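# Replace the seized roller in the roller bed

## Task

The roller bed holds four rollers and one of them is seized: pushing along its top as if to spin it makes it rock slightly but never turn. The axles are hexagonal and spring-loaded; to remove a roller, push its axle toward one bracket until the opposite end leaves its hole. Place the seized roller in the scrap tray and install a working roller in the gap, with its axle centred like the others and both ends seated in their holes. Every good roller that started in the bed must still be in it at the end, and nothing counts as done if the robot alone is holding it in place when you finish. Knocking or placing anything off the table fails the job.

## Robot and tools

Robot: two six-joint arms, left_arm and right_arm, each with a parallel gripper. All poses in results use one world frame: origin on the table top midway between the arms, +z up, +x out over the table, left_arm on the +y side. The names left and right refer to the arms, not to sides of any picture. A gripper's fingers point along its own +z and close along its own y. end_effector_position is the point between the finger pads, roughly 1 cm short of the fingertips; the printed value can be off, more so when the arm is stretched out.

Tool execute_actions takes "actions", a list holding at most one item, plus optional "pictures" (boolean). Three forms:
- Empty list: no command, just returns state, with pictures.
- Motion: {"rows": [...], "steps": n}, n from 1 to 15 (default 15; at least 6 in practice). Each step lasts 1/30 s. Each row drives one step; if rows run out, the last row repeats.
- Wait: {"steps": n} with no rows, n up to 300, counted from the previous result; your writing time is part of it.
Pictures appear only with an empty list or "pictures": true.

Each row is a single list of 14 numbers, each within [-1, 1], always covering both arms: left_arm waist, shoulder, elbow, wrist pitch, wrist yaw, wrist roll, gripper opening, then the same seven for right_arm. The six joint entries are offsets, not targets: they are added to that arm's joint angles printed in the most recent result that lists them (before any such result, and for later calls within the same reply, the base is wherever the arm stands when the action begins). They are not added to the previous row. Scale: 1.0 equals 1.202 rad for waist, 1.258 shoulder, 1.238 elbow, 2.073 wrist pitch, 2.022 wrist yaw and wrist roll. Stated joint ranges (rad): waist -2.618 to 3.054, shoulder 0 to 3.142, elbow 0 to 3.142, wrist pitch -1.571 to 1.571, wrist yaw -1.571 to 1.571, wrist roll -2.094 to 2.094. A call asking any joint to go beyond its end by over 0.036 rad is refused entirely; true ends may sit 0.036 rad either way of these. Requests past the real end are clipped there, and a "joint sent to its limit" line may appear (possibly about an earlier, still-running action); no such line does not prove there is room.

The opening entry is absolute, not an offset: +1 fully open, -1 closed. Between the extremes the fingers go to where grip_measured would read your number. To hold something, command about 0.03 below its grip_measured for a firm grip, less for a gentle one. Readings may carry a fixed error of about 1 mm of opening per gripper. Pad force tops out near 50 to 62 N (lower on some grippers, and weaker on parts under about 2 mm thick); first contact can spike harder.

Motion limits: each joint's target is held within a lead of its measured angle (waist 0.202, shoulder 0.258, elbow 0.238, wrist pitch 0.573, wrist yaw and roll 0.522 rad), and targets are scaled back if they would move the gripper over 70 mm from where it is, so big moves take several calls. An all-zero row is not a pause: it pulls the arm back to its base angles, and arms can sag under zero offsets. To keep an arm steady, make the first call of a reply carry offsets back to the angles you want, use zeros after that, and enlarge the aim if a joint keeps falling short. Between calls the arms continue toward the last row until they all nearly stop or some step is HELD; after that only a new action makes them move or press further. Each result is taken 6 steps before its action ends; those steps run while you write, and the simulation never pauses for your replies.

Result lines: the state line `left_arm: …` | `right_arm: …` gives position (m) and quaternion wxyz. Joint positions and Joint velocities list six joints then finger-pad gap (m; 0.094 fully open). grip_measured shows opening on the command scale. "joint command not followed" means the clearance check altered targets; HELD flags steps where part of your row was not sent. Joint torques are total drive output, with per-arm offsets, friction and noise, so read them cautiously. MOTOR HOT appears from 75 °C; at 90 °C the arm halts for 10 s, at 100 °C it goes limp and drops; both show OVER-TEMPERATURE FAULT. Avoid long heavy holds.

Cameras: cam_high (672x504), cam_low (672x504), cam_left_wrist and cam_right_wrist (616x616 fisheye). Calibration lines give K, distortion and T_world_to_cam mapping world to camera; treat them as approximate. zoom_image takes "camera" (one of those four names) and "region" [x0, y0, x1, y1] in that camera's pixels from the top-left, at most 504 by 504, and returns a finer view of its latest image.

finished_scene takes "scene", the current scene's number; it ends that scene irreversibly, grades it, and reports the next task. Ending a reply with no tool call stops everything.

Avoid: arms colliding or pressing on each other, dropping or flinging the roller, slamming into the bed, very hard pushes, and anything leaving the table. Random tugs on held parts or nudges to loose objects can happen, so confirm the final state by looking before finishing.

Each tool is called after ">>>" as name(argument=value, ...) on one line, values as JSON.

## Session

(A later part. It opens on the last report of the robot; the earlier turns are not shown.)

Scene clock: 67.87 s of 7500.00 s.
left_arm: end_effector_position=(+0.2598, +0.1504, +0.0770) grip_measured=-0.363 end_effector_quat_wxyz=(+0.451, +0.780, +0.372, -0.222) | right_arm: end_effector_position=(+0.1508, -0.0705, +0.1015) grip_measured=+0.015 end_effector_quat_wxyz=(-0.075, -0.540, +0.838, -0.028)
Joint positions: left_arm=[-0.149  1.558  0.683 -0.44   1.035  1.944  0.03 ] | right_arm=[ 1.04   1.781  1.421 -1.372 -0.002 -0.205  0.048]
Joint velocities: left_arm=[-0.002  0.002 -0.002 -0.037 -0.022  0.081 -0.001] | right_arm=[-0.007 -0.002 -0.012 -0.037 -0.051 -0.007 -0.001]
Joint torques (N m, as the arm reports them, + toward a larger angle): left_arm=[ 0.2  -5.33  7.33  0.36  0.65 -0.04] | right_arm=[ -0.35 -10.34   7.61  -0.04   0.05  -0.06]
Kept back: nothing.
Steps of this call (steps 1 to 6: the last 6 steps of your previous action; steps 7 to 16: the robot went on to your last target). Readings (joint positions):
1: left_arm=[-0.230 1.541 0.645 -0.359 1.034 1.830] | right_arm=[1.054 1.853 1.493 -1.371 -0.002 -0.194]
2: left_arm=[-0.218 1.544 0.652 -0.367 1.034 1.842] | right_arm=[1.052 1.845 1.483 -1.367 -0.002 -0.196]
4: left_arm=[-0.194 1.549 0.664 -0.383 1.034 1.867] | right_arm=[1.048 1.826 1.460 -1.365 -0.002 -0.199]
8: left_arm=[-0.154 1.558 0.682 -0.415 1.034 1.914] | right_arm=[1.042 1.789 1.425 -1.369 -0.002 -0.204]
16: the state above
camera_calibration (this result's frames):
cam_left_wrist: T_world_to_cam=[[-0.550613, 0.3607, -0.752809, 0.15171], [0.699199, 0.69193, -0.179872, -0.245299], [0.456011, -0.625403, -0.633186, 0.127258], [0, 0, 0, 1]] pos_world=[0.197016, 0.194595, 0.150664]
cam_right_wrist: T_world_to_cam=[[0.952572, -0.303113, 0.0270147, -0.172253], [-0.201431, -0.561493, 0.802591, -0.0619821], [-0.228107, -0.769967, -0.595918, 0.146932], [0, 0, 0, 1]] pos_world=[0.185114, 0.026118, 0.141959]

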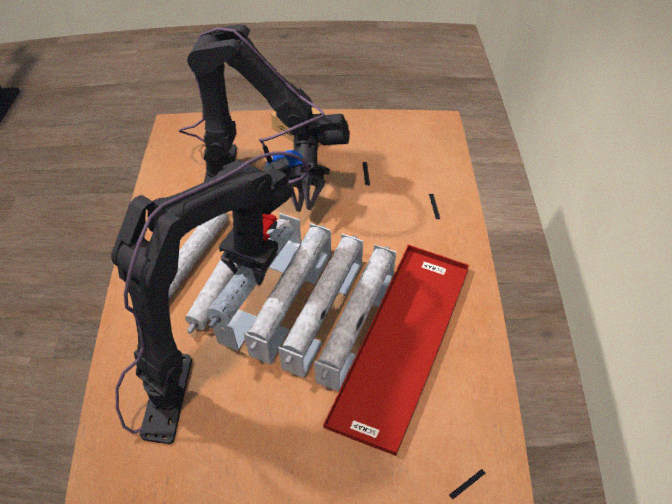

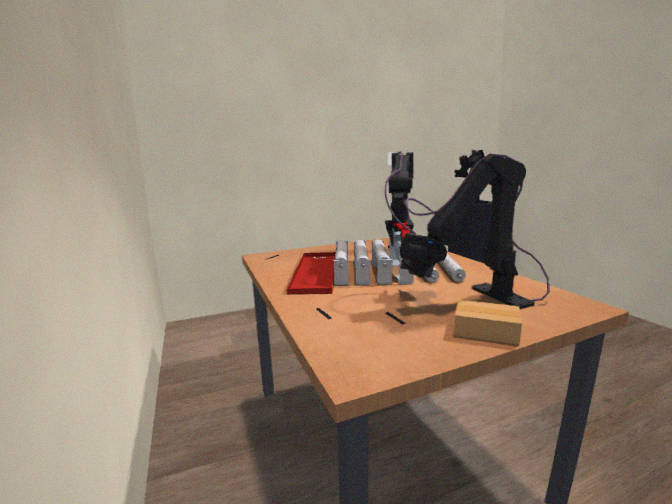

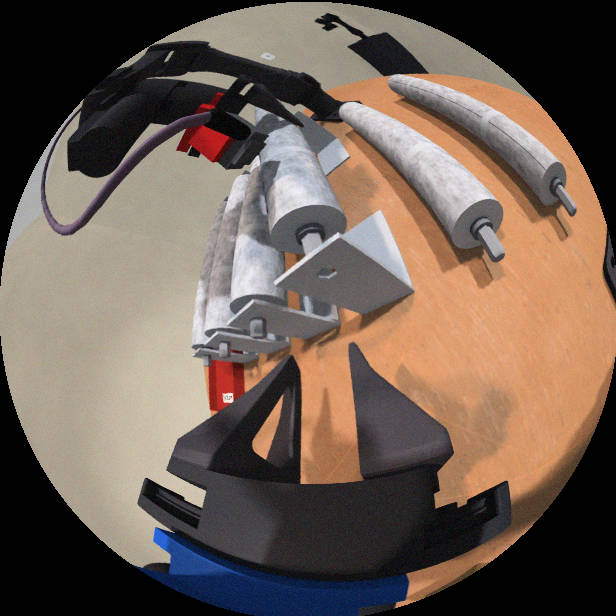

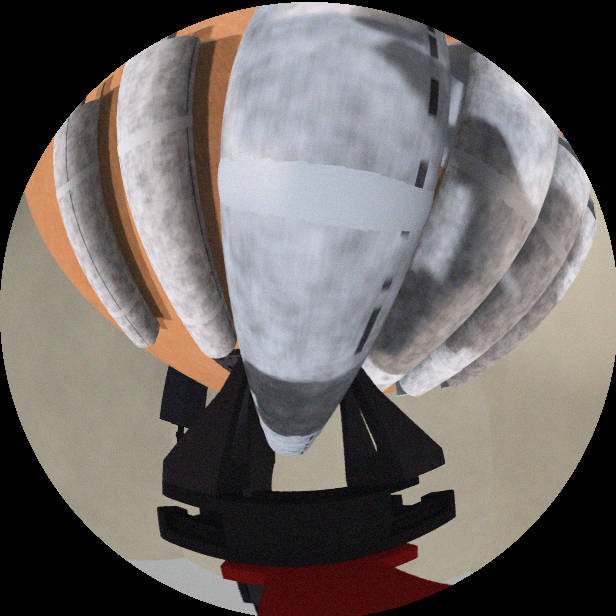

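>>> execute_actions(actions=[{"rows": [[0.01,0.005,0.03,-0.02,0.012,0.003,-0.36, -0.004,-0.043,0.008,-0.01,0.002,-0.003,-0.02],[0.015,-0.005,0.04,-0.03,0.012,0.003,-0.36, -0.004,-0.046,0.011,-0.016,0.002,-0.003,-0.02],[0.02,-0.015,0.05,-0.04,0.012,0.003,-0.36, -0.004,-0.052,0.014,-0.02,0.002,-0.003,-0.02],[0.025,-0.025,0.06,-0.05,0.012,0.003,-0.36, -0.004,-0.062,0.017,-0.02,0.002,-0.003,-0.02],[0.03,-0.035,0.068,-0.06,0.012,0.003,-0.36, -0.004,-0.075,0.02,-0.02,0.002,-0.003,-0.02],[0.035,-0.045,0.076,-0.07,0.012,0.003,-0.36, -0.004,-0.089,0.023,-0.02,0.002,-0.003,-0.02],[0.04,-0.055,0.084,-0.08,0.012,0.003,-0.36, -0.004,-0.103,0.026,-0.018,0.002,-0.003,-0.02],[0.045,-0.065,0.092,-0.09,0.012,0.003,-0.36, -0.004,-0.117,0.029,-0.016,0.002,-0.003,-0.02],[0.045,-0.075,0.1,-0.1,0.012,0.003,-0.36, -0.004,-0.131,0.032,-0.014,0.002,-0.003,-0.02],[0.045,-0.083,0.106,-0.11,0.012,0.003,-0.36, -0.004,-0.145,0.035,-0.012,0.002,-0.003,-0.02],[0.045,-0.09,0.112,-0.12,0.012,0.003,-0.36, -0.004,-0.157,0.038,-0.012,0.002,-0.003,-0.02],[0.045,-0.095,0.117,-0.13,0.012,0.003,-0.36, -0.004,-0.166,0.04,-0.012,0.002,-0.003,-0.02],[0.045,-0.099,0.12,-0.14,0.012,0.003,-0.36, -0.004,-0.171,0.04,-0.012,0.002,-0.003,-0.02]], "steps": 15}])

>>> execute_actions(actions=[{"steps": 10}])

Scene clock: 71.97 s of 7500.00 s.
left_arm: end_effector_position=(+0.2742, +0.1592, +0.1032) grip_measured=-0.363 end_effector_quat_wxyz=(+0.459, +0.775, +0.382, -0.207) | right_arm: end_effector_position=(+0.1503, -0.0714, +0.1174) grip_measured=+0.015 end_effector_quat_wxyz=(-0.051, -0.541, +0.839, -0.019)
Joint positions: left_arm=[-0.109  1.513  0.761 -0.551  1.035  1.95   0.03 ] | right_arm=[ 1.04   1.722  1.421 -1.378 -0.001 -0.205  0.048]
Joint velocities: left_arm=[ 0.168 -0.398  0.33  -0.52  -0.125 -0.022  0.   ] | right_arm=[ 0.007 -0.569 -0.007  0.022 -0.022 -0.037  0.   ]
Joint torques (N m, as the arm reports them, + toward a larger angle): left_arm=[ 0.25 -9.09  7.86  0.39  0.67 -0.03] | right_arm=[ -0.33 -10.92  10.45  -0.12   0.06  -0.07]
Steps of this call (steps 1 to 15: the robot went on to your last target; steps 16 to 90: nothing new was sent; then 0.80 s passed at rest; steps 91 to 99: the first 9 steps of this action). Readings (joint positions):
91: left_arm=[-0.149 1.558 0.683 -0.446 1.035 1.950] | right_arm=[1.040 1.781 1.421 -1.371 -0.002 -0.205]
92: left_arm=[-0.149 1.558 0.686 -0.454 1.035 1.950] | right_arm=[1.040 1.781 1.421 -1.371 -0.002 -0.205]
94: left_arm=[-0.141 1.558 0.703 -0.478 1.035 1.950] | right_arm=[1.040 1.779 1.421 -1.373 -0.002 -0.205]
98: left_arm=[-0.114 1.527 0.749 -0.534 1.035 1.950] | right_arm=[1.040 1.741 1.421 -1.378 -0.001 -0.205]
99: the state above

Scene clock: 72.30 s of 7500.00 s.
left_arm: end_effector_position=(+0.2678, +0.1614, +0.1266) grip_measured=-0.363 end_effector_quat_wxyz=(+0.456, +0.771, +0.389, -0.214) | right_arm: end_effector_position=(+0.1467, -0.0762, +0.1497) grip_measured=+0.015 end_effector_quat_wxyz=(-0.001, -0.542, +0.841, +0.000)
Joint positions: left_arm=[-0.102  1.449  0.809 -0.683  1.038  1.95   0.03 ] | right_arm=[ 1.04   1.599  1.421 -1.395 -0.001 -0.205  0.048]
Joint velocities: left_arm=[-0.002 -0.012 -0.002 -0.125 -0.022  0.022 -0.001] | right_arm=[-0.007 -0.027  0.002 -0.007 -0.022  0.037 -0.001]
Joint torques (N m, as the arm reports them, + toward a larger angle): left_arm=[ 0.21 -8.05  7.87  0.29  0.67 -0.03] | right_arm=[-0.31 -7.75 11.38  0.39  0.05 -0.06]
Kept back: nothing.
Steps of this call (steps 1 to 6: the last 6 steps of your previous action; steps 7 to 10: the robot went on to your last target). Readings (joint positions):
1: left_arm=[-0.104 1.498 0.772 -0.567 1.035 1.950] | right_arm=[1.040 1.701 1.421 -1.379 -0.001 -0.205]
2: left_arm=[-0.102 1.484 0.782 -0.584 1.035 1.950] | right_arm=[1.040 1.679 1.421 -1.379 -0.001 -0.205]
4: left_arm=[-0.102 1.463 0.800 -0.619 1.036 1.950] | right_arm=[1.040 1.637 1.421 -1.380 -0.001 -0.205]
8: left_arm=[-0.102 1.449 0.809 -0.667 1.038 1.950] | right_arm=[1.040 1.599 1.421 -1.391 -0.001 -0.205]
10: the state above

>>> execute_actions(actions=[{"rows": [[0.005,-0.012,0.018,-0.022,0.01,0,-0.36, -0.012,-0.02,0.052,-0.002,0.001,-0.015,-0.02],[0.005,-0.012,0.018,-0.022,0.01,0,-0.36, -0.03,-0.008,0.07,-0.003,0.001,-0.035,-0.02],[0.005,-0.012,0.018,-0.022,0.01,0,-0.36, -0.057,0.01,0.095,-0.004,0.001,-0.06,-0.02],[0.005,-0.012,0.018,-0.022,0.01,0,-0.36, -0.093,0.033,0.125,-0.005,0.001,-0.09,-0.02],[0.005,-0.012,0.018,-0.022,0.01,0,-0.36, -0.135,0.06,0.16,-0.006,0.001,-0.12,-0.02],[0.005,-0.012,0.018,-0.022,0.01,0,-0.36, -0.183,0.092,0.2,-0.007,0.001,-0.155,-0.02],[0.005,-0.012,0.018,-0.022,0.01,0,-0.36, -0.234,0.125,0.243,-0.008,0.001,-0.19,-0.02],[0.005,-0.012,0.018,-0.022,0.01,0,-0.36, -0.288,0.16,0.287,-0.009,0.001,-0.225,-0.02],[0.005,-0.012,0.018,-0.022,0.01,0,-0.36, -0.342,0.195,0.331,-0.0096,0.001,-0.26,-0.02],[0.005,-0.012,0.018,-0.022,0.01,0,-0.36, -0.396,0.23,0.375,-0.0096,0.001,-0.29,-0.02],[0.005,-0.012,0.018,-0.022,0.01,0,-0.36, -0.447,0.264,0.417,-0.0096,0.001,-0.315,-0.02],[0.005,-0.012,0.018,-0.022,0.01,0,-0.36, -0.495,0.295,0.455,-0.0096,0.001,-0.335,-0.02],[0.005,-0.012,0.018,-0.022,0.01,0,-0.36, -0.537,0.323,0.488,-0.0096,0.001,-0.35,-0.02],[0.005,-0.012,0.018,-0.022,0.01,0,-0.36, -0.573,0.347,0.516,-0.0096,0.001,-0.36,-0.02],[0.005,-0.012,0.018,-0.022,0.01,0,-0.36, -0.6,0.3665,0.536,-0.0096,0.001,-0.3635,-0.02]], "steps": 15}])

>>> execute_actions(actions=[{"steps": 22}], pictures=true)

Scene clock: 73.73 s of 7500.00 s.
left_arm: end_effector_position=(+0.2641, +0.1618, +0.1257) grip_measured=-0.363 end_effector_quat_wxyz=(+0.451, +0.769, +0.395, -0.222) | right_arm: end_effector_position=(+0.2312, -0.0886, +0.1616) grip_measured=+0.015 end_effector_quat_wxyz=(+0.006, -0.549, +0.835, +0.016)
Joint positions: left_arm=[-0.102  1.449  0.809 -0.707  1.038  1.95   0.03 ] | right_arm=[ 0.791  1.773  1.663 -1.445 -0.031 -0.472  0.048]
Joint velocities: left_arm=[ 0.007  0.002 -0.012  0.007 -0.007 -0.022 -0.   ] | right_arm=[-1.468  1.131  1.365  0.125 -0.037 -1.253  0.001]
Joint torques (N m, as the arm reports them, + toward a larger angle): left_arm=[ 0.26 -7.91  7.61  0.34  0.62 -0.04] | right_arm=[-1.32 -8.28 10.84  0.44  0.24 -0.02]
Steps of this call (steps 1 to 30: the robot went on to your last target; steps 31 to 34: nothing new was sent; steps 35 to 43: the first 9 steps of this action). Readings (joint positions):
35: left_arm=[-0.102 1.449 0.809 -0.707 1.038 1.950] | right_arm=[1.039 1.599 1.421 -1.400 -0.001 -0.208]
36: left_arm=[-0.102 1.449 0.809 -0.707 1.038 1.950] | right_arm=[1.036 1.601 1.424 -1.402 -0.003 -0.218]
38: left_arm=[-0.102 1.449 0.809 -0.707 1.038 1.950] | right_arm=[1.007 1.621 1.457 -1.422 -0.013 -0.264]
42: left_arm=[-0.102 1.449 0.809 -0.707 1.038 1.950] | right_arm=[0.843 1.735 1.616 -1.449 -0.032 -0.428]
43: the state above

Scene clock: 74.47 s of 7500.00 s.
left_arm: end_effector_position=(+0.2641, +0.1618, +0.1257) grip_measured=-0.363 end_effector_quat_wxyz=(+0.451, +0.769, +0.395, -0.222) | right_arm: end_effector_position=(+0.3932, -0.2090, +0.1263) grip_measured=+0.015 end_effector_quat_wxyz=(+0.017, -0.546, +0.838, -0.013)
Joint positions: left_arm=[-0.102  1.449  0.809 -0.707  1.038  1.95   0.03 ] | right_arm=[ 0.326  2.128  2.015 -1.416  0.013 -0.93   0.048]
Joint velocities: left_arm=[-0.002 -0.012 -0.007 -0.022 -0.051 -0.022  0.001] | right_arm=[ 0.085  0.002 -0.007 -0.037 -0.183 -0.022  0.   ]
Joint torques (N m, as the arm reports them, + toward a larger angle): left_arm=[ 0.27 -8.05  7.65  0.37  0.59 -0.02] | right_arm=[ -0.73 -14.13  13.19   0.4    0.1   -0.02]
Kept back: nothing.
Steps of this call (steps 1 to 6: the last 6 steps of your previous action; steps 7 to 22: the robot went on to your last target). Readings (joint positions):
1: left_arm=[-0.102 1.449 0.809 -0.707 1.038 1.950] | right_arm=[0.739 1.813 1.709 -1.440 -0.030 -0.518]
2: left_arm=[-0.102 1.449 0.809 -0.707 1.038 1.950] | right_arm=[0.687 1.855 1.757 -1.435 -0.028 -0.565]
4: left_arm=[-0.102 1.449 0.809 -0.707 1.038 1.950] | right_arm=[0.586 1.941 1.850 -1.424 -0.026 -0.654]
8: left_arm=[-0.102 1.449 0.809 -0.707 1.038 1.950] | right_arm=[0.390 2.086 1.990 -1.392 -0.018 -0.798]
22: the state above
camera_calibration (this result's frames):
cam_left_wrist: T_world_to_cam=[[-0.584946, 0.337103, -0.737699, 0.197644], [0.663692, 0.721748, -0.196451, -0.240848], [0.466208, -0.604518, -0.645916, 0.158825], [0, 0, 0, 1]] pos_world=[0.201415, 0.203217, 0.201075]
cam_right_wrist: T_world_to_cam=[[0.946397, -0.29924, 0.121609, -0.454461], [-0.297163, -0.659047, 0.690906, -0.0794366], [-0.126601, -0.690009, -0.712643, 0.101956], [0, 0, 0, 1]] pos_world=[0.419403, -0.117995, 0.182808]

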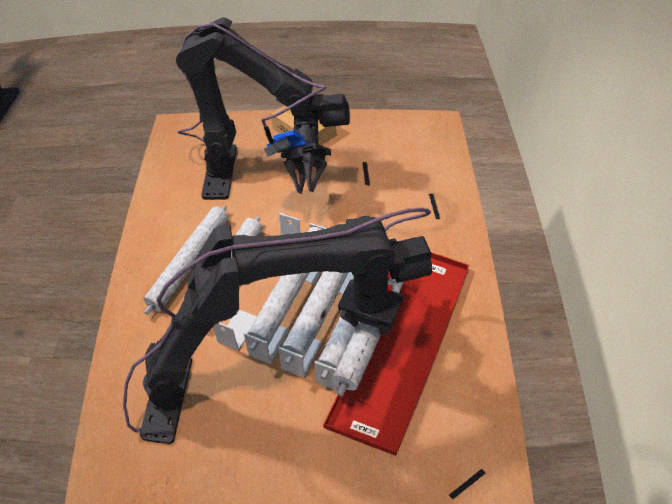

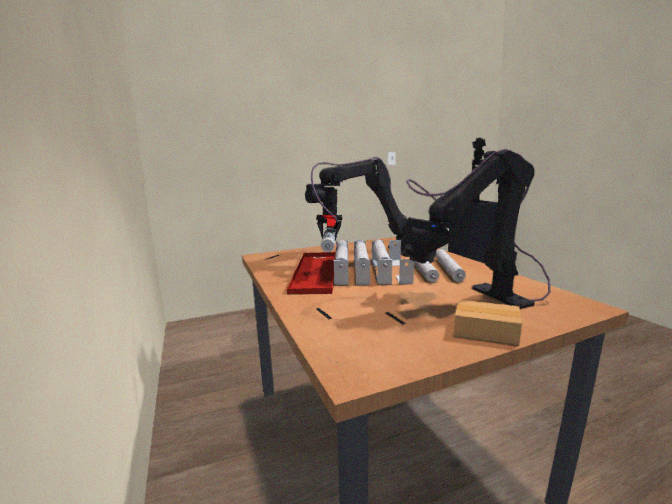

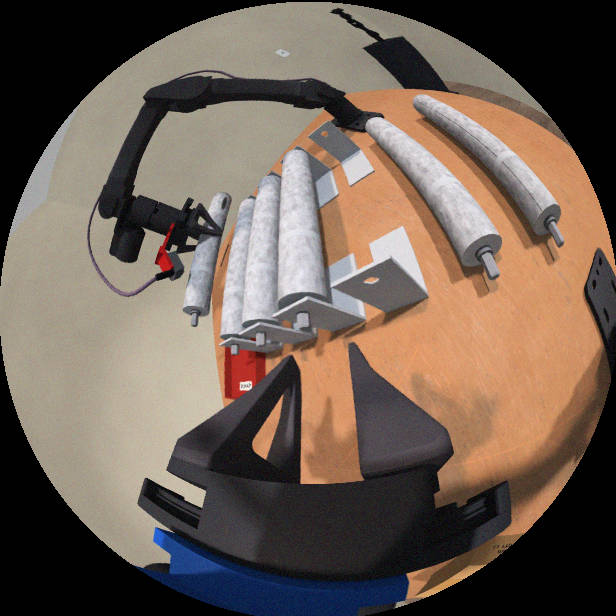

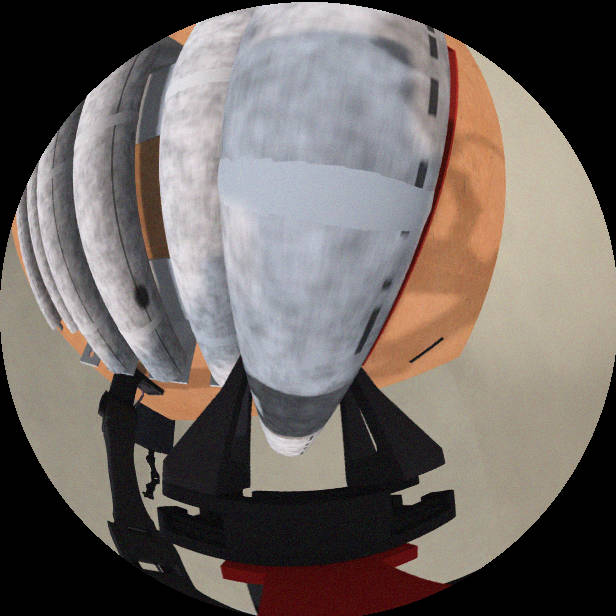

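>>> execute_actions(actions=[{"rows": [[0.005,-0.012,0.018,-0.01,0.01,0,-0.36, -0.012,-0.045,0.0565,0.012,-0.006,-0.008,-0.02],[0.005,-0.012,0.018,-0.01,0.01,0,-0.36, -0.018,-0.036,0.0565,0.024,-0.006,-0.012,-0.02],[0.005,-0.012,0.018,-0.01,0.01,0,-0.36, -0.024,-0.026,0.0565,0.036,-0.006,-0.016,-0.02],[0.005,-0.012,0.018,-0.01,0.01,0,-0.36, -0.03,-0.014,0.0565,0.048,-0.006,-0.02,-0.02],[0.005,-0.012,0.018,-0.01,0.01,0,-0.36, -0.036,0,0.0565,0.06,-0.006,-0.024,-0.02],[0.005,-0.012,0.018,-0.01,0.01,0,-0.36, -0.042,0.015,0.0565,0.07,-0.006,-0.028,-0.02],[0.005,-0.012,0.018,-0.01,0.01,0,-0.36, -0.048,0.03,0.0565,0.08,-0.006,-0.031,-0.02],[0.005,-0.012,0.018,-0.01,0.01,0,-0.36, -0.053,0.046,0.0565,0.088,-0.006,-0.034,-0.02],[0.005,-0.012,0.018,-0.01,0.01,0,-0.36, -0.057,0.062,0.0565,0.095,-0.006,-0.034,-0.02],[0.005,-0.012,0.018,-0.01,0.01,0,-0.36, -0.059,0.077,0.0565,0.101,-0.006,-0.034,-0.02],[0.005,-0.012,0.018,-0.01,0.01,0,-0.36, -0.059,0.091,0.0565,0.106,-0.006,-0.034,-0.02],[0.005,-0.012,0.018,-0.01,0.01,0,-0.36, -0.059,0.104,0.0565,0.109,-0.006,-0.034,-0.02],[0.005,-0.012,0.018,-0.01,0.01,0,-0.36, -0.059,0.115,0.0565,0.109,-0.006,-0.034,-0.02],[0.005,-0.012,0.018,-0.01,0.01,0,-0.36, -0.059,0.124,0.0565,0.109,-0.006,-0.034,-0.02],[0.005,-0.012,0.018,-0.01,0.01,0,-0.36, -0.059,0.13,0.0565,0.109,-0.006,-0.034,-0.02]], "steps": 15}])

>>> execute_actions(actions=[{"steps": 20}], pictures=true)

Scene clock: 75.50 s of 7500.00 s.
left_arm: end_effector_position=(+0.2641, +0.1618, +0.1257) grip_measured=-0.363 end_effector_quat_wxyz=(+0.451, +0.769, +0.395, -0.222) | right_arm: end_effector_position=(+0.4222, -0.2224, +0.1110) grip_measured=+0.015 end_effector_quat_wxyz=(+0.043, -0.545, +0.837, -0.022)
Joint positions: left_arm=[-0.102  1.449  0.809 -0.707  1.038  1.95   0.03 ] | right_arm=[ 0.28   2.181  2.034 -1.328  0.007 -0.975  0.048]
Joint velocities: left_arm=[-0.012 -0.002 -0.002  0.022  0.051 -0.007 -0.   ] | right_arm=[-0.271  0.51   0.095  0.505 -0.066 -0.139 -0.001]
Joint torques (N m, as the arm reports them, + toward a larger angle): left_arm=[ 0.32 -7.95  7.69  0.33  0.6  -0.02] | right_arm=[ -0.49 -10.6   11.27   0.69  -0.05  -0.04]
Steps of this call (steps 1 to 22: the robot went on to your last target; steps 23 to 31: the first 9 steps of this action). Readings (joint positions):
23: left_arm=[-0.102 1.449 0.809 -0.707 1.038 1.950] | right_arm=[0.324 2.128 2.015 -1.416 0.008 -0.935]
24: left_arm=[-0.102 1.449 0.809 -0.707 1.038 1.950] | right_arm=[0.323 2.128 2.015 -1.415 0.008 -0.938]
26: left_arm=[-0.102 1.449 0.809 -0.707 1.038 1.950] | right_arm=[0.317 2.130 2.015 -1.404 0.008 -0.946]
30: left_arm=[-0.102 1.449 0.809 -0.707 1.038 1.950] | right_arm=[0.289 2.165 2.030 -1.349 0.007 -0.970]
31: the state above

Scene clock: 76.17 s of 7500.00 s.
left_arm: end_effector_position=(+0.2641, +0.1618, +0.1257) grip_measured=-0.363 end_effector_quat_wxyz=(+0.451, +0.769, +0.395, -0.222) | right_arm: end_effector_position=(+0.4459, -0.2330, +0.0327) grip_measured=+0.015 end_effector_quat_wxyz=(+0.012, -0.541, +0.841, -0.013)
Joint positions: left_arm=[-0.102  1.449  0.809 -0.707  1.038  1.95   0.03 ] | right_arm=[ 0.251  2.366  2.037 -1.21   0.013 -0.993  0.048]
Joint velocities: left_arm=[-0.002 -0.002  0.002  0.007 -0.037  0.007 -0.001] | right_arm=[ 0.007  0.007  0.002 -0.007  0.037 -0.037  0.001]
Joint torques (N m, as the arm reports them, + toward a larger angle): left_arm=[ 0.4  -7.86  7.63  0.38  0.61 -0.04] | right_arm=[  0.39 -16.05  11.28   0.6   -0.1   -0.06]
Kept back: nothing.
Steps of this call (steps 1 to 6: the last 6 steps of your previous action; steps 7 to 20: the robot went on to your last target). Readings (joint positions):
1: left_arm=[-0.102 1.449 0.809 -0.707 1.038 1.950] | right_arm=[0.272 2.200 2.036 -1.307 0.007 -0.979]
2: left_arm=[-0.102 1.449 0.809 -0.707 1.038 1.950] | right_arm=[0.265 2.221 2.037 -1.287 0.008 -0.981]
4: left_arm=[-0.102 1.449 0.809 -0.707 1.038 1.950] | right_arm=[0.254 2.268 2.037 -1.252 0.011 -0.985]
8: left_arm=[-0.102 1.449 0.809 -0.707 1.038 1.950] | right_arm=[0.250 2.352 2.037 -1.220 0.015 -0.989]
20: the state above
camera_calibration (this result's frames):
cam_left_wrist: T_world_to_cam=[[-0.584946, 0.337103, -0.737699, 0.197644], [0.663692, 0.721748, -0.196451, -0.240848], [0.466208, -0.604518, -0.645916, 0.158825], [0, 0, 0, 1]] pos_world=[0.201415, 0.203217, 0.201075]
cam_right_wrist: T_world_to_cam=[[0.943731, -0.310678, 0.11336, -0.501344], [-0.29843, -0.652305, 0.696733, -0.0130195], [-0.142515, -0.691359, -0.708316, 0.0319368], [0, 0, 0, 1]] pos_world=[0.4738, -0.142169, 0.0885246]

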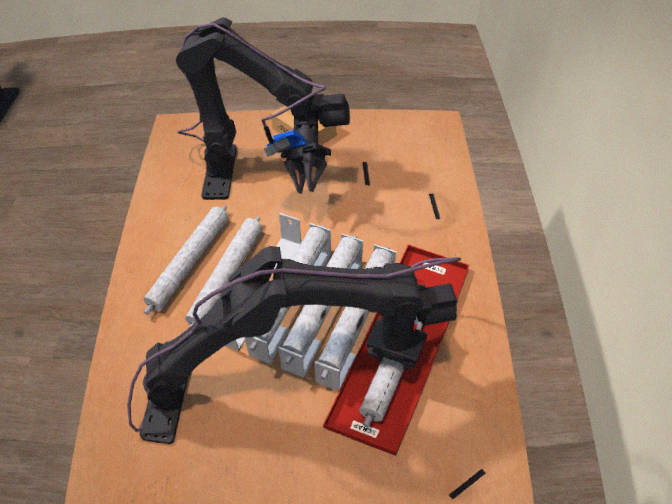

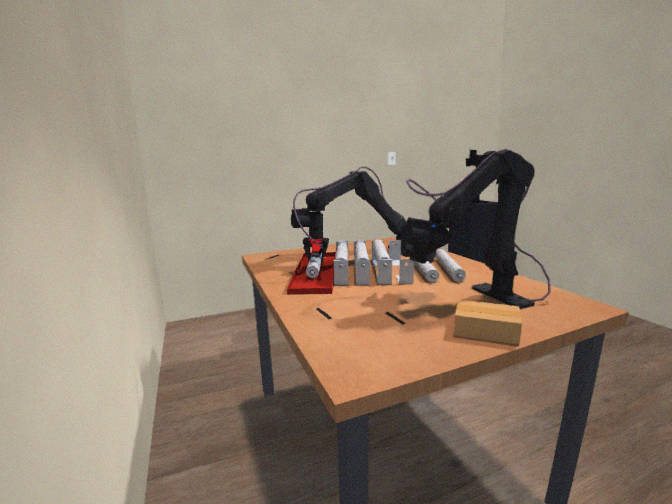

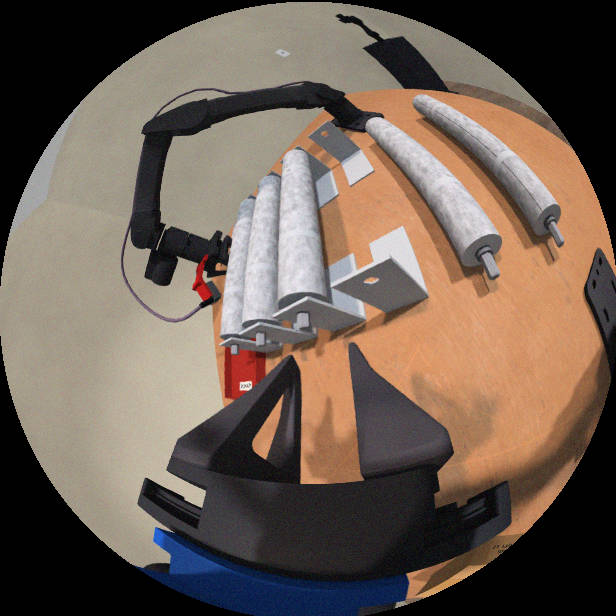

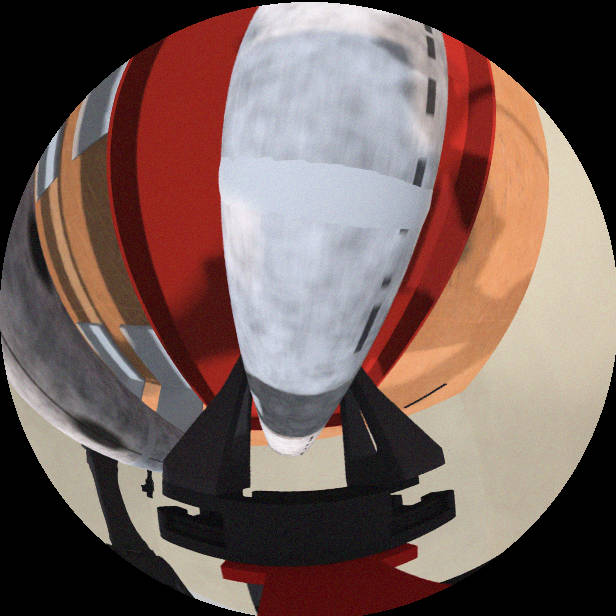

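>>> execute_actions(actions=[{"rows": [[0.005,-0.012,0.018,-0.01,0.01,0,-0.36, 0.003,-0.05,0.038,0.009,-0.006,-0.002,-0.02],[0.005,-0.012,0.018,-0.01,0.01,0,-0.36, 0.003,-0.042,0.037,0.009,-0.006,-0.002,-0.02],[0.005,-0.012,0.018,-0.01,0.01,0,-0.36, 0.003,-0.035,0.036,0.009,-0.006,-0.002,-0.02],[0.005,-0.012,0.018,-0.01,0.01,0,-0.36, 0.003,-0.03,0.035,0.009,-0.006,-0.002,-0.02],[0.005,-0.012,0.018,-0.01,0.01,0,-0.36, 0.003,-0.026,0.034,0.008,-0.006,-0.002,-0.02],[0.005,-0.012,0.018,-0.01,0.01,0,-0.36, 0.003,-0.023,0.033,0.008,-0.006,-0.002,-0.02],[0.005,-0.012,0.018,-0.01,0.01,0,-0.36, 0.003,-0.02,0.032,0.007,-0.006,-0.002,-0.02],[0.005,-0.012,0.018,-0.01,0.01,0,-0.36, 0.003,-0.017,0.031,0.007,-0.006,-0.002,-0.02],[0.005,-0.012,0.018,-0.01,0.01,0,-0.36, 0.003,-0.014,0.03,0.006,-0.006,-0.002,-0.02],[0.005,-0.012,0.018,-0.01,0.01,0,-0.36, 0.003,-0.011,0.028,0.006,-0.006,-0.002,-0.02],[0.005,-0.012,0.018,-0.01,0.01,0,-0.36, 0.003,-0.008,0.026,0.005,-0.006,-0.002,-0.02],[0.005,-0.012,0.018,-0.01,0.01,0,-0.36, 0.003,-0.004,0.024,0.005,-0.006,-0.002,-0.02],[0.005,-0.012,0.018,-0.01,0.01,0,-0.36, 0.003,0.0,0.022,0.004,-0.006,-0.002,-0.02],[0.005,-0.012,0.018,-0.01,0.01,0,-0.36, 0.003,0.005,0.02,0.004,-0.006,-0.002,-0.02],[0.005,-0.012,0.018,-0.01,0.01,0,-0.36, 0.003,0.01,0.018,0.004,-0.006,-0.002,-0.02]], "steps": 15}])

>>> execute_actions(actions=[{"steps": 12}])

Scene clock: 77.20 s of 7500.00 s.
left_arm: end_effector_position=(+0.2641, +0.1618, +0.1257) grip_measured=-0.363 end_effector_quat_wxyz=(+0.451, +0.769, +0.395, -0.222) | right_arm: end_effector_position=(+0.4455, -0.2331, +0.0296) grip_measured=+0.015 end_effector_quat_wxyz=(+0.009, -0.541, +0.841, -0.011)
Joint positions: left_arm=[-0.102  1.449  0.809 -0.707  1.038  1.95   0.03 ] | right_arm=[ 0.251  2.373  2.037 -1.209  0.013 -0.993  0.048]
Joint velocities: left_arm=[ 0.007 -0.012  0.002 -0.037  0.022  0.022  0.   ] | right_arm=[ 0.012  0.081  0.007  0.007  0.037 -0.037 -0.001]
Joint torques (N m, as the arm reports them, + toward a larger angle): left_arm=[ 0.31 -8.    7.73  0.34  0.57 -0.03] | right_arm=[  0.27 -13.39  10.44   0.51  -0.08  -0.04]
Steps of this call (steps 1 to 15: the robot went on to your last target; steps 16 to 22: nothing new was sent; steps 23 to 31: the first 9 steps of this action). Readings (joint positions):
23: left_arm=[-0.102 1.449 0.809 -0.707 1.038 1.950] | right_arm=[0.251 2.366 2.037 -1.209 0.013 -0.993]
24: left_arm=[-0.102 1.449 0.809 -0.707 1.038 1.950] | right_arm=[0.251 2.366 2.037 -1.209 0.013 -0.993]
26: left_arm=[-0.102 1.449 0.809 -0.707 1.038 1.950] | right_arm=[0.251 2.366 2.037 -1.209 0.013 -0.993]
30: left_arm=[-0.102 1.449 0.809 -0.707 1.038 1.950] | right_arm=[0.251 2.370 2.037 -1.209 0.013 -0.993]
31: the state above

Scene clock: 77.60 s of 7500.00 s.
left_arm: end_effector_position=(+0.2641, +0.1618, +0.1257) grip_measured=-0.363 end_effector_quat_wxyz=(+0.451, +0.769, +0.395, -0.222) | right_arm: end_effector_position=(+0.4446, -0.2324, +0.0230) grip_measured=+0.015 end_effector_quat_wxyz=(+0.004, -0.541, +0.841, -0.007)
Joint positions: left_arm=[-0.102  1.449  0.809 -0.707  1.038  1.95   0.03 ] | right_arm=[ 0.251  2.388  2.037 -1.207  0.009 -0.993  0.048]
Joint velocities: left_arm=[ 0.002  0.012 -0.002  0.007  0.066  0.037 -0.   ] | right_arm=[ 0.017 -0.007  0.017 -0.051 -0.037 -0.022 -0.   ]
Joint torques (N m, as the arm reports them, + toward a larger angle): left_arm=[ 0.36 -7.91  7.51  0.32  0.57 -0.03] | right_arm=[  0.19 -11.93   9.17   0.39  -0.07  -0.04]
Kept back: nothing.
Steps of this call (steps 1 to 6: the last 6 steps of your previous action; steps 7 to 12: the robot went on to your last target). Readings (joint positions):
1: left_arm=[-0.102 1.449 0.809 -0.707 1.038 1.950] | right_arm=[0.251 2.377 2.037 -1.209 0.013 -0.993]
2: left_arm=[-0.102 1.449 0.809 -0.707 1.038 1.950] | right_arm=[0.251 2.381 2.037 -1.209 0.013 -0.993]
4: left_arm=[-0.102 1.449 0.809 -0.707 1.038 1.950] | right_arm=[0.251 2.388 2.037 -1.208 0.010 -0.993]
8: left_arm=[-0.102 1.449 0.809 -0.707 1.038 1.950] | right_arm=[0.251 2.388 2.037 -1.207 0.009 -0.993]
12: the state above

>>> execute_actions(actions=[{"rows": [[0.005,-0.012,0.018,-0.01,0.01,0,-0.36, 0.003,-0.005,0.015,0,-0.004,0,0.08],[0.005,-0.012,0.018,-0.01,0.01,0,-0.36, 0.003,-0.005,0.015,0,-0.004,0,0.18],[0.005,-0.012,0.018,-0.01,0.01,0,-0.36, 0.003,-0.008,0.015,-0.003,-0.004,0,0.28],[0.005,-0.012,0.018,-0.01,0.01,0,-0.36, 0.003,-0.018,0.015,-0.008,-0.004,0,0.36],[0.005,-0.012,0.018,-0.01,0.01,0,-0.36, 0.003,-0.032,0.015,-0.012,-0.004,0,0.4],[0.005,-0.012,0.018,-0.01,0.01,0,-0.36, 0.003,-0.05,0.015,-0.016,-0.004,0,0.4],[0.005,-0.012,0.018,-0.01,0.01,0,-0.36, 0.003,-0.072,0.015,-0.02,-0.004,0,0.4],[0.005,-0.012,0.018,-0.01,0.01,0,-0.36, 0.003,-0.096,0.015,-0.024,-0.004,0,0.4],[0.005,-0.012,0.018,-0.01,0.01,0,-0.36, 0.003,-0.122,0.015,-0.03,-0.004,0,0.4],[0.005,-0.012,0.018,-0.01,0.01,0,-0.36, 0.003,-0.148,0.015,-0.038,-0.004,0,0.4],[0.005,-0.012,0.018,-0.01,0.01,0,-0.36, 0.003,-0.174,0.015,-0.048,-0.004,0,0.4],[0.005,-0.012,0.018,-0.01,0.01,0,-0.36, 0.003,-0.2,0.015,-0.058,-0.004,0,0.4],[0.005,-0.012,0.018,-0.01,0.01,0,-0.36, 0.003,-0.222,0.015,-0.068,-0.004,0,0.4],[0.005,-0.012,0.018,-0.01,0.01,0,-0.36, 0.003,-0.24,0.015,-0.076,-0.004,0,0.4],[0.005,-0.012,0.018,-0.01,0.01,0,-0.36, 0.003,-0.252,0.015,-0.082,-0.004,0,0.4]], "steps": 15}])

>>> execute_actions(actions=[{"steps": 12}])

Scene clock: 79.47 s of 7500.00 s.
left_arm: end_effector_position=(+0.2641, +0.1618, +0.1257) grip_measured=-0.363 end_effector_quat_wxyz=(+0.451, +0.769, +0.395, -0.222) | right_arm: end_effector_position=(+0.4430, -0.2326, +0.0406) grip_measured=+0.397 end_effector_quat_wxyz=(+0.013, -0.541, +0.841, -0.011)
Joint positions: left_arm=[-0.102  1.449  0.809 -0.707  1.038  1.95   0.03 ] | right_arm=[ 0.251  2.348  2.037 -1.227  0.009 -0.993  0.066]
Joint velocities: left_arm=[-0.002 -0.002 -0.007  0.007 -0.007 -0.081  0.001] | right_arm=[ 0.007 -0.574 -0.012 -0.198 -0.037 -0.022 -0.   ]
Joint torques (N m, as the arm reports them, + toward a larger angle): left_arm=[ 0.38 -8.03  7.58  0.33  0.63 -0.03] | right_arm=[  0.16 -16.25   8.92   0.31  -0.03  -0.01]
Steps of this call (steps 1 to 30: the robot went on to your last target; steps 31 to 47: nothing new was sent; steps 48 to 56: the first 9 steps of this action). Readings (joint positions):
48: left_arm=[-0.102 1.449 0.809 -0.707 1.038 1.950] | right_arm=[0.251 2.388 2.037 -1.207 0.009 -0.993]
49: left_arm=[-0.102 1.449 0.809 -0.707 1.038 1.950] | right_arm=[0.251 2.388 2.037 -1.207 0.009 -0.993]
51: left_arm=[-0.102 1.449 0.809 -0.707 1.038 1.950] | right_arm=[0.251 2.388 2.037 -1.207 0.009 -0.993]
55: left_arm=[-0.102 1.449 0.809 -0.707 1.038 1.950] | right_arm=[0.251 2.366 2.037 -1.220 0.009 -0.993]
56: the state above

Scene clock: 79.87 s of 7500.00 s.
left_arm: end_effector_position=(+0.2641, +0.1618, +0.1257) grip_measured=-0.363 end_effector_quat_wxyz=(+0.451, +0.769, +0.395, -0.222) | right_arm: end_effector_position=(+0.4215, -0.2359, +0.1765) grip_measured=+0.397 end_effector_quat_wxyz=(+0.110, -0.537, +0.835, -0.054)
Joint positions: left_arm=[-0.102  1.449  0.809 -0.707  1.038  1.95   0.03 ] | right_arm=[ 0.251  2.037  2.05  -1.339  0.009 -0.993  0.066]
Joint velocities: left_arm=[-0.007 -0.032  0.017  0.037 -0.066  0.007 -0.001] | right_arm=[-0.007 -0.022 -0.002 -0.095  0.037  0.022 -0.   ]
Joint torques (N m, as the arm reports them, + toward a larger angle): left_arm=[ 0.36 -7.85  7.79  0.3   0.65  0.02] | right_arm=[ 0.26 -7.17  7.94  0.52 -0.07 -0.01]
Kept back: nothing.
Steps of this call (steps 1 to 6: the last 6 steps of your previous action; steps 7 to 12: the robot went on to your last target). Readings (joint positions):
1: left_arm=[-0.102 1.449 0.809 -0.707 1.038 1.950] | right_arm=[0.251 2.323 2.037 -1.234 0.009 -0.993]
2: left_arm=[-0.102 1.449 0.809 -0.707 1.038 1.950] | right_arm=[0.251 2.293 2.037 -1.244 0.009 -0.993]
4: left_arm=[-0.102 1.449 0.809 -0.707 1.038 1.950] | right_arm=[0.251 2.218 2.037 -1.265 0.009 -0.993]
8: left_arm=[-0.102 1.449 0.809 -0.707 1.038 1.950] | right_arm=[0.251 2.073 2.039 -1.315 0.009 -0.993]
12: the state above

>>> execute_actions(actions=[{"rows": [[0.005,-0.012,0.018,-0.01,0.01,0,-0.36, 0.02,0.0,-0.015,-0.01,-0.0045,0.03,0.4],[0.005,-0.012,0.018,-0.01,0.01,0,-0.36, 0.055,-0.02,-0.04,-0.005,-0.0045,0.065,0.4],[0.005,-0.012,0.018,-0.01,0.01,0,-0.36, 0.105,-0.04,-0.07,0,-0.0045,0.105,0.4],[0.005,-0.012,0.018,-0.01,0.01,0,-0.36, 0.165,-0.063,-0.108,0.005,-0.0045,0.15,0.4],[0.005,-0.012,0.018,-0.01,0.01,0,-0.36, 0.235,-0.088,-0.15,0.01,-0.0045,0.195,0.4],[0.005,-0.012,0.018,-0.01,0.01,0,-0.36, 0.31,-0.114,-0.197,0.015,-0.0045,0.24,0.4],[0.005,-0.012,0.018,-0.01,0.01,0,-0.36, 0.385,-0.14,-0.245,0.02,-0.0045,0.285,0.4],[0.005,-0.012,0.018,-0.01,0.01,0,-0.36, 0.46,-0.166,-0.293,0.025,-0.0045,0.33,0.4],[0.005,-0.012,0.018,-0.01,0.01,0,-0.36, 0.535,-0.191,-0.34,0.03,-0.0045,0.375,0.4],[0.005,-0.012,0.018,-0.01,0.01,0,-0.36, 0.61,-0.215,-0.388,0.035,-0.0045,0.415,0.4],[0.005,-0.012,0.018,-0.01,0.01,0,-0.36, 0.685,-0.237,-0.435,0.04,-0.0045,0.45,0.4],[0.005,-0.012,0.018,-0.01,0.01,0,-0.36, 0.755,-0.257,-0.48,0.045,-0.0045,0.48,0.4],[0.005,-0.012,0.018,-0.01,0.01,0,-0.36, 0.82,-0.274,-0.52,0.05,-0.0045,0.5,0.4],[0.005,-0.012,0.018,-0.01,0.01,0,-0.36, 0.873,-0.287,-0.553,0.05,-0.0045,0.512,0.4],[0.005,-0.012,0.018,-0.01,0.01,0,-0.36, 0.9107,-0.2965,-0.578,0.05,-0.0045,0.519,0.4]], "steps": 15}])

>>> execute_actions(actions=[{"steps": 26}], pictures=true)

Scene clock: 81.13 s of 7500.00 s.
left_arm: end_effector_position=(+0.2641, +0.1618, +0.1257) grip_measured=-0.363 end_effector_quat_wxyz=(+0.451, +0.769, +0.395, -0.222) | right_arm: end_effector_position=(+0.3390, -0.1281, +0.1520) grip_measured=+0.397 end_effector_quat_wxyz=(+0.076, -0.511, +0.856, -0.014)
Joint positions: left_arm=[-0.102  1.449  0.809 -0.707  1.038  1.95   0.03 ] | right_arm=[ 0.56   1.909  1.787 -1.296  0.017 -0.617  0.066]
Joint velocities: left_arm=[-0.017  0.002 -0.017  0.037 -0.022 -0.007  0.   ] | right_arm=[ 1.687 -0.882 -1.57   0.256 -0.139  1.927  0.001]
Joint torques (N m, as the arm reports them, + toward a larger angle): left_arm=[ 0.19 -7.69  7.7   0.34  0.62 -0.05] | right_arm=[ -0.12 -10.05   5.85   0.23  -0.08  -0.01]
Steps of this call (steps 1 to 29: the robot went on to your last target; steps 30 to 38: the first 9 steps of this action). Readings (joint positions):
30: left_arm=[-0.102 1.449 0.809 -0.707 1.038 1.950] | right_arm=[0.252 2.065 2.050 -1.360 0.009 -0.985]
31: left_arm=[-0.102 1.449 0.809 -0.707 1.038 1.950] | right_arm=[0.258 2.062 2.044 -1.356 0.010 -0.965]
33: left_arm=[-0.102 1.449 0.809 -0.707 1.038 1.950] | right_arm=[0.300 2.035 1.999 -1.340 0.018 -0.893]
37: left_arm=[-0.102 1.449 0.809 -0.707 1.038 1.950] | right_arm=[0.500 1.939 1.839 -1.306 0.018 -0.683]
38: the state above

Scene clock: 82.00 s of 7500.00 s.
left_arm: end_effector_position=(+0.2641, +0.1618, +0.1257) grip_measured=-0.363 end_effector_quat_wxyz=(+0.451, +0.769, +0.395, -0.222) | right_arm: end_effector_position=(+0.0759, -0.0172, +0.1081) grip_measured=+0.397 end_effector_quat_wxyz=(-0.006, -0.566, +0.825, +0.000)
Joint positions: left_arm=[-0.102  1.449  0.809 -0.707  1.038  1.95   0.03 ] | right_arm=[ 1.349  1.687  1.351 -1.244 -0.007  0.047  0.066]
Joint velocities: left_arm=[ 0.002 -0.007 -0.002 -0.007  0.007 -0.007 -0.   ] | right_arm=[ 0.017 -0.032 -0.012  0.037 -0.007  0.022 -0.   ]
Joint torques (N m, as the arm reports them, + toward a larger angle): left_arm=[ 0.21 -8.08  7.63  0.31  0.61 -0.04] | right_arm=[-0.33 -7.76  5.81  0.4   0.07  0.05]
Kept back: nothing.
Steps of this call (steps 1 to 6: the last 6 steps of your previous action; steps 7 to 26: the robot went on to your last target). Readings (joint positions):
1: left_arm=[-0.102 1.449 0.809 -0.707 1.038 1.950] | right_arm=[0.622 1.878 1.732 -1.286 0.015 -0.547]
2: left_arm=[-0.102 1.449 0.809 -0.707 1.038 1.950] | right_arm=[0.685 1.846 1.675 -1.277 0.013 -0.476]
4: left_arm=[-0.102 1.449 0.809 -0.707 1.038 1.950] | right_arm=[0.815 1.785 1.558 -1.260 0.010 -0.337]
8: left_arm=[-0.102 1.449 0.809 -0.707 1.038 1.950] | right_arm=[1.099 1.703 1.377 -1.248 0.005 -0.119]
26: the state above
camera_calibration (this result's frames):
cam_left_wrist: T_world_to_cam=[[-0.584946, 0.337103, -0.737699, 0.197644], [0.663692, 0.721748, -0.196451, -0.240848], [0.466208, -0.604518, -0.645916, 0.158825], [0, 0, 0, 1]] pos_world=[0.201415, 0.203217, 0.201075]
cam_right_wrist: T_world_to_cam=[[0.964485, -0.2543, 0.0714232, -0.0897599], [-0.22868, -0.668575, 0.707611, -0.0419432], [-0.132193, -0.698813, -0.702984, 0.180382], [0, 0, 0, 1]] pos_world=[0.100826, 0.0751851, 0.162896]

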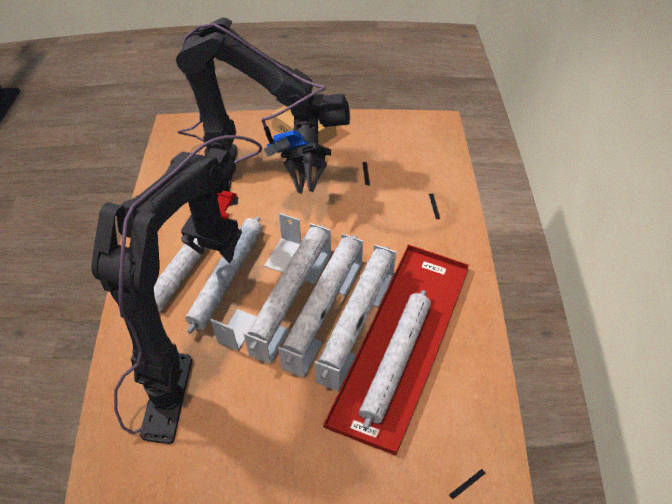

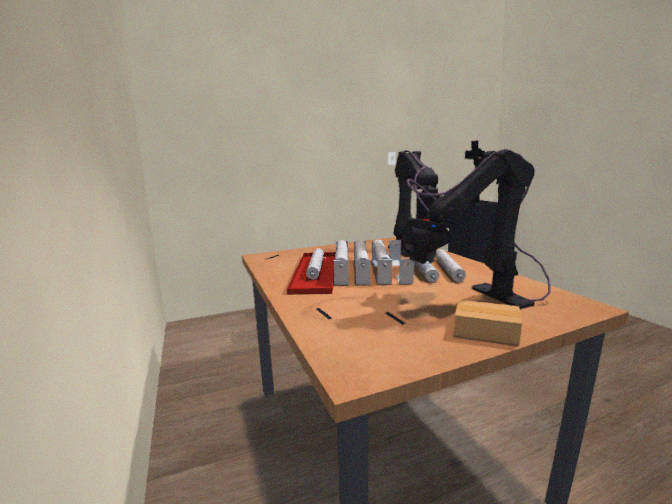

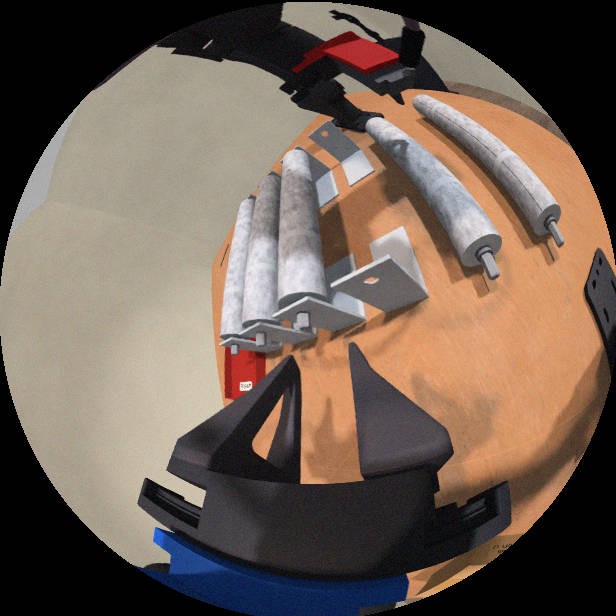

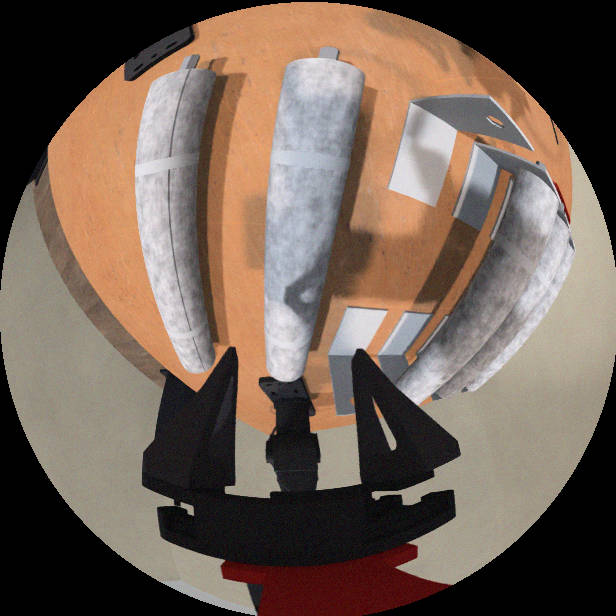

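>>> execute_actions(actions=[{"rows": [[0.005,-0.012,0.018,-0.01,0.01,0,-0.36, -0.006,-0.01,-0.022,0.015,0.004,0.003,0.4],[0.005,-0.012,0.018,-0.01,0.01,0,-0.36, -0.01,-0.002,-0.036,0.03,0.004,0.003,0.4],[0.005,-0.012,0.018,-0.01,0.01,0,-0.36, -0.0125,0.006,-0.053,0.047,0.004,0.003,0.4],[0.005,-0.012,0.018,-0.01,0.01,0,-0.36, -0.0125,0.012,-0.072,0.065,0.004,0.003,0.4],[0.005,-0.012,0.018,-0.01,0.01,0,-0.36, -0.0125,0.018,-0.092,0.083,0.004,0.003,0.4],[0.005,-0.012,0.018,-0.01,0.01,0,-0.36, -0.0125,0.024,-0.112,0.1,0.004,0.003,0.4],[0.005,-0.012,0.018,-0.01,0.01,0,-0.36, -0.0125,0.03,-0.132,0.117,0.004,0.003,0.4],[0.005,-0.012,0.018,-0.01,0.01,0,-0.36, -0.0125,0.036,-0.151,0.133,0.004,0.003,0.4],[0.005,-0.012,0.018,-0.01,0.01,0,-0.36, -0.0125,0.042,-0.169,0.147,0.004,0.003,0.4],[0.005,-0.012,0.018,-0.01,0.01,0,-0.36, -0.0125,0.048,-0.185,0.159,0.004,0.003,0.4],[0.005,-0.012,0.018,-0.01,0.01,0,-0.36, -0.0125,0.053,-0.198,0.168,0.004,0.003,0.4],[0.005,-0.012,0.018,-0.01,0.01,0,-0.36, -0.0125,0.058,-0.209,0.174,0.004,0.003,0.4],[0.005,-0.012,0.018,-0.01,0.01,0,-0.36, -0.0125,0.062,-0.217,0.177,0.004,0.003,0.4],[0.005,-0.012,0.018,-0.01,0.01,0,-0.36, -0.0125,0.065,-0.223,0.177,0.004,0.003,0.4],[0.005,-0.012,0.018,-0.01,0.01,0,-0.36, -0.0125,0.068,-0.226,0.177,0.004,0.003,0.4]], "steps": 15}])

>>> execute_actions(actions=[{"steps": 18}], pictures=true)

Scene clock: 83.57 s of 7500.00 s.
left_arm: end_effector_position=(+0.2641, +0.1618, +0.1257) grip_measured=-0.363 end_effector_quat_wxyz=(+0.451, +0.769, +0.395, -0.222) | right_arm: end_effector_position=(+0.0788, -0.0174, +0.0671) grip_measured=+0.397 end_effector_quat_wxyz=(-0.000, -0.561, +0.828, +0.003)
Joint positions: left_arm=[-0.102  1.449  0.809 -0.707  1.038  1.95   0.03 ] | right_arm=[ 1.341  1.706  1.206 -1.068 -0.006  0.05   0.066]
Joint velocities: left_arm=[-0.017  0.012 -0.002 -0.037 -0.037  0.037  0.   ] | right_arm=[ 0.007  0.261 -0.711  0.828  0.007  0.037 -0.   ]
Joint torques (N m, as the arm reports them, + toward a larger angle): left_arm=[ 0.23 -8.21  7.61  0.3   0.62 -0.08] | right_arm=[-0.47 -5.05  5.38  0.36  0.08  0.02]
Steps of this call (steps 1 to 30: the robot went on to your last target; steps 31 to 38: nothing new was sent; steps 39 to 47: the first 9 steps of this action). Readings (joint positions):
39: left_arm=[-0.102 1.449 0.809 -0.707 1.038 1.950] | right_arm=[1.349 1.687 1.351 -1.242 -0.007 0.050]
40: left_arm=[-0.102 1.449 0.809 -0.707 1.038 1.950] | right_arm=[1.349 1.687 1.347 -1.234 -0.007 0.050]
42: left_arm=[-0.102 1.449 0.809 -0.707 1.038 1.950] | right_arm=[1.346 1.687 1.325 -1.199 -0.007 0.050]
46: left_arm=[-0.102 1.449 0.809 -0.707 1.038 1.950] | right_arm=[1.341 1.698 1.231 -1.096 -0.006 0.050]
47: the state above

Scene clock: 84.17 s of 7500.00 s.
left_arm: end_effector_position=(+0.2641, +0.1618, +0.1257) grip_measured=-0.363 end_effector_quat_wxyz=(+0.451, +0.769, +0.395, -0.222) | right_arm: end_effector_position=(+0.0781, -0.0195, +0.0199) grip_measured=+0.397 end_effector_quat_wxyz=(-0.005, -0.561, +0.828, -0.000)
Joint positions: left_arm=[-0.102  1.449  0.809 -0.707  1.038  1.95   0.03 ] | right_arm=[ 1.341  1.771  1.084 -0.892 -0.006  0.05   0.066]
Joint velocities: left_arm=[ 0.007 -0.012 -0.002  0.022 -0.007  0.037 -0.   ] | right_arm=[-0.007 -0.017 -0.022  0.051 -0.007  0.007 -0.   ]
Joint torques (N m, as the arm reports them, + toward a larger angle): left_arm=[ 0.67 -7.87  7.74  0.3   0.67 -0.04] | right_arm=[-0.43 -6.43  5.49  0.42  0.07  0.02]
Kept back: nothing.
Steps of this call (steps 1 to 6: the last 6 steps of your previous action; steps 7 to 18: the robot went on to your last target). Readings (joint positions):
1: left_arm=[-0.102 1.449 0.809 -0.707 1.038 1.950] | right_arm=[1.341 1.716 1.182 -1.040 -0.006 0.050]
2: left_arm=[-0.102 1.449 0.809 -0.707 1.038 1.950] | right_arm=[1.341 1.727 1.159 -1.014 -0.006 0.050]
4: left_arm=[-0.102 1.449 0.809 -0.707 1.038 1.950] | right_arm=[1.341 1.748 1.122 -0.971 -0.006 0.050]
8: left_arm=[-0.102 1.449 0.809 -0.707 1.038 1.950] | right_arm=[1.341 1.771 1.086 -0.928 -0.006 0.050]
18: the state above
camera_calibration (this result's frames):
cam_left_wrist: T_world_to_cam=[[-0.584946, 0.337103, -0.737699, 0.197644], [0.663692, 0.721748, -0.196451, -0.240848], [0.466208, -0.604518, -0.645916, 0.158825], [0, 0, 0, 1]] pos_world=[0.201415, 0.203217, 0.201075]
cam_right_wrist: T_world_to_cam=[[0.961391, -0.265322, 0.0730151, -0.0861226], [-0.237517, -0.666057, 0.707074, 0.0201866], [-0.13897, -0.697117, -0.70336, 0.117566], [0, 0, 0, 1]] pos_world=[0.10393, 0.0725524, 0.0747059]

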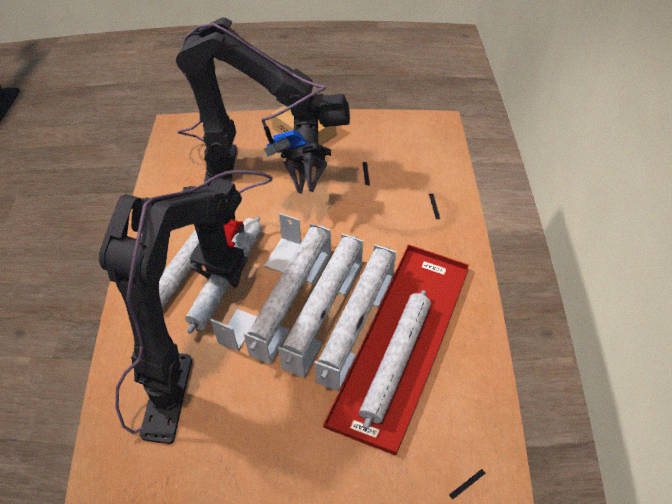

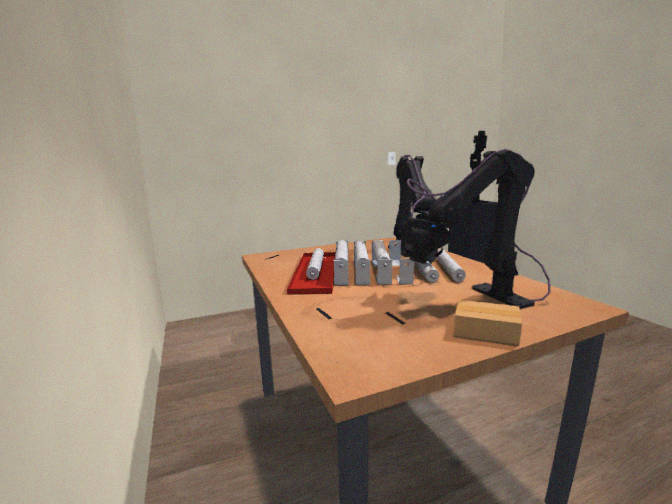

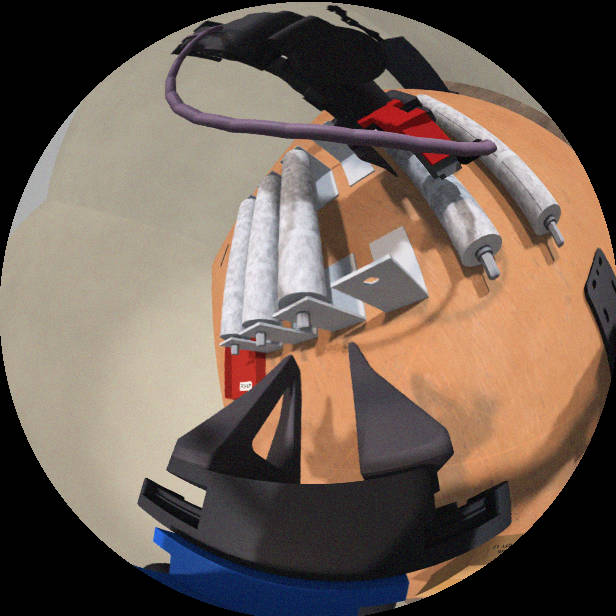

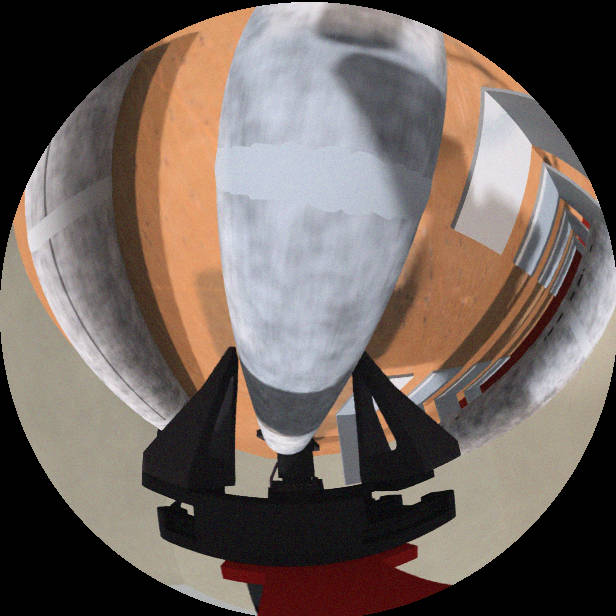

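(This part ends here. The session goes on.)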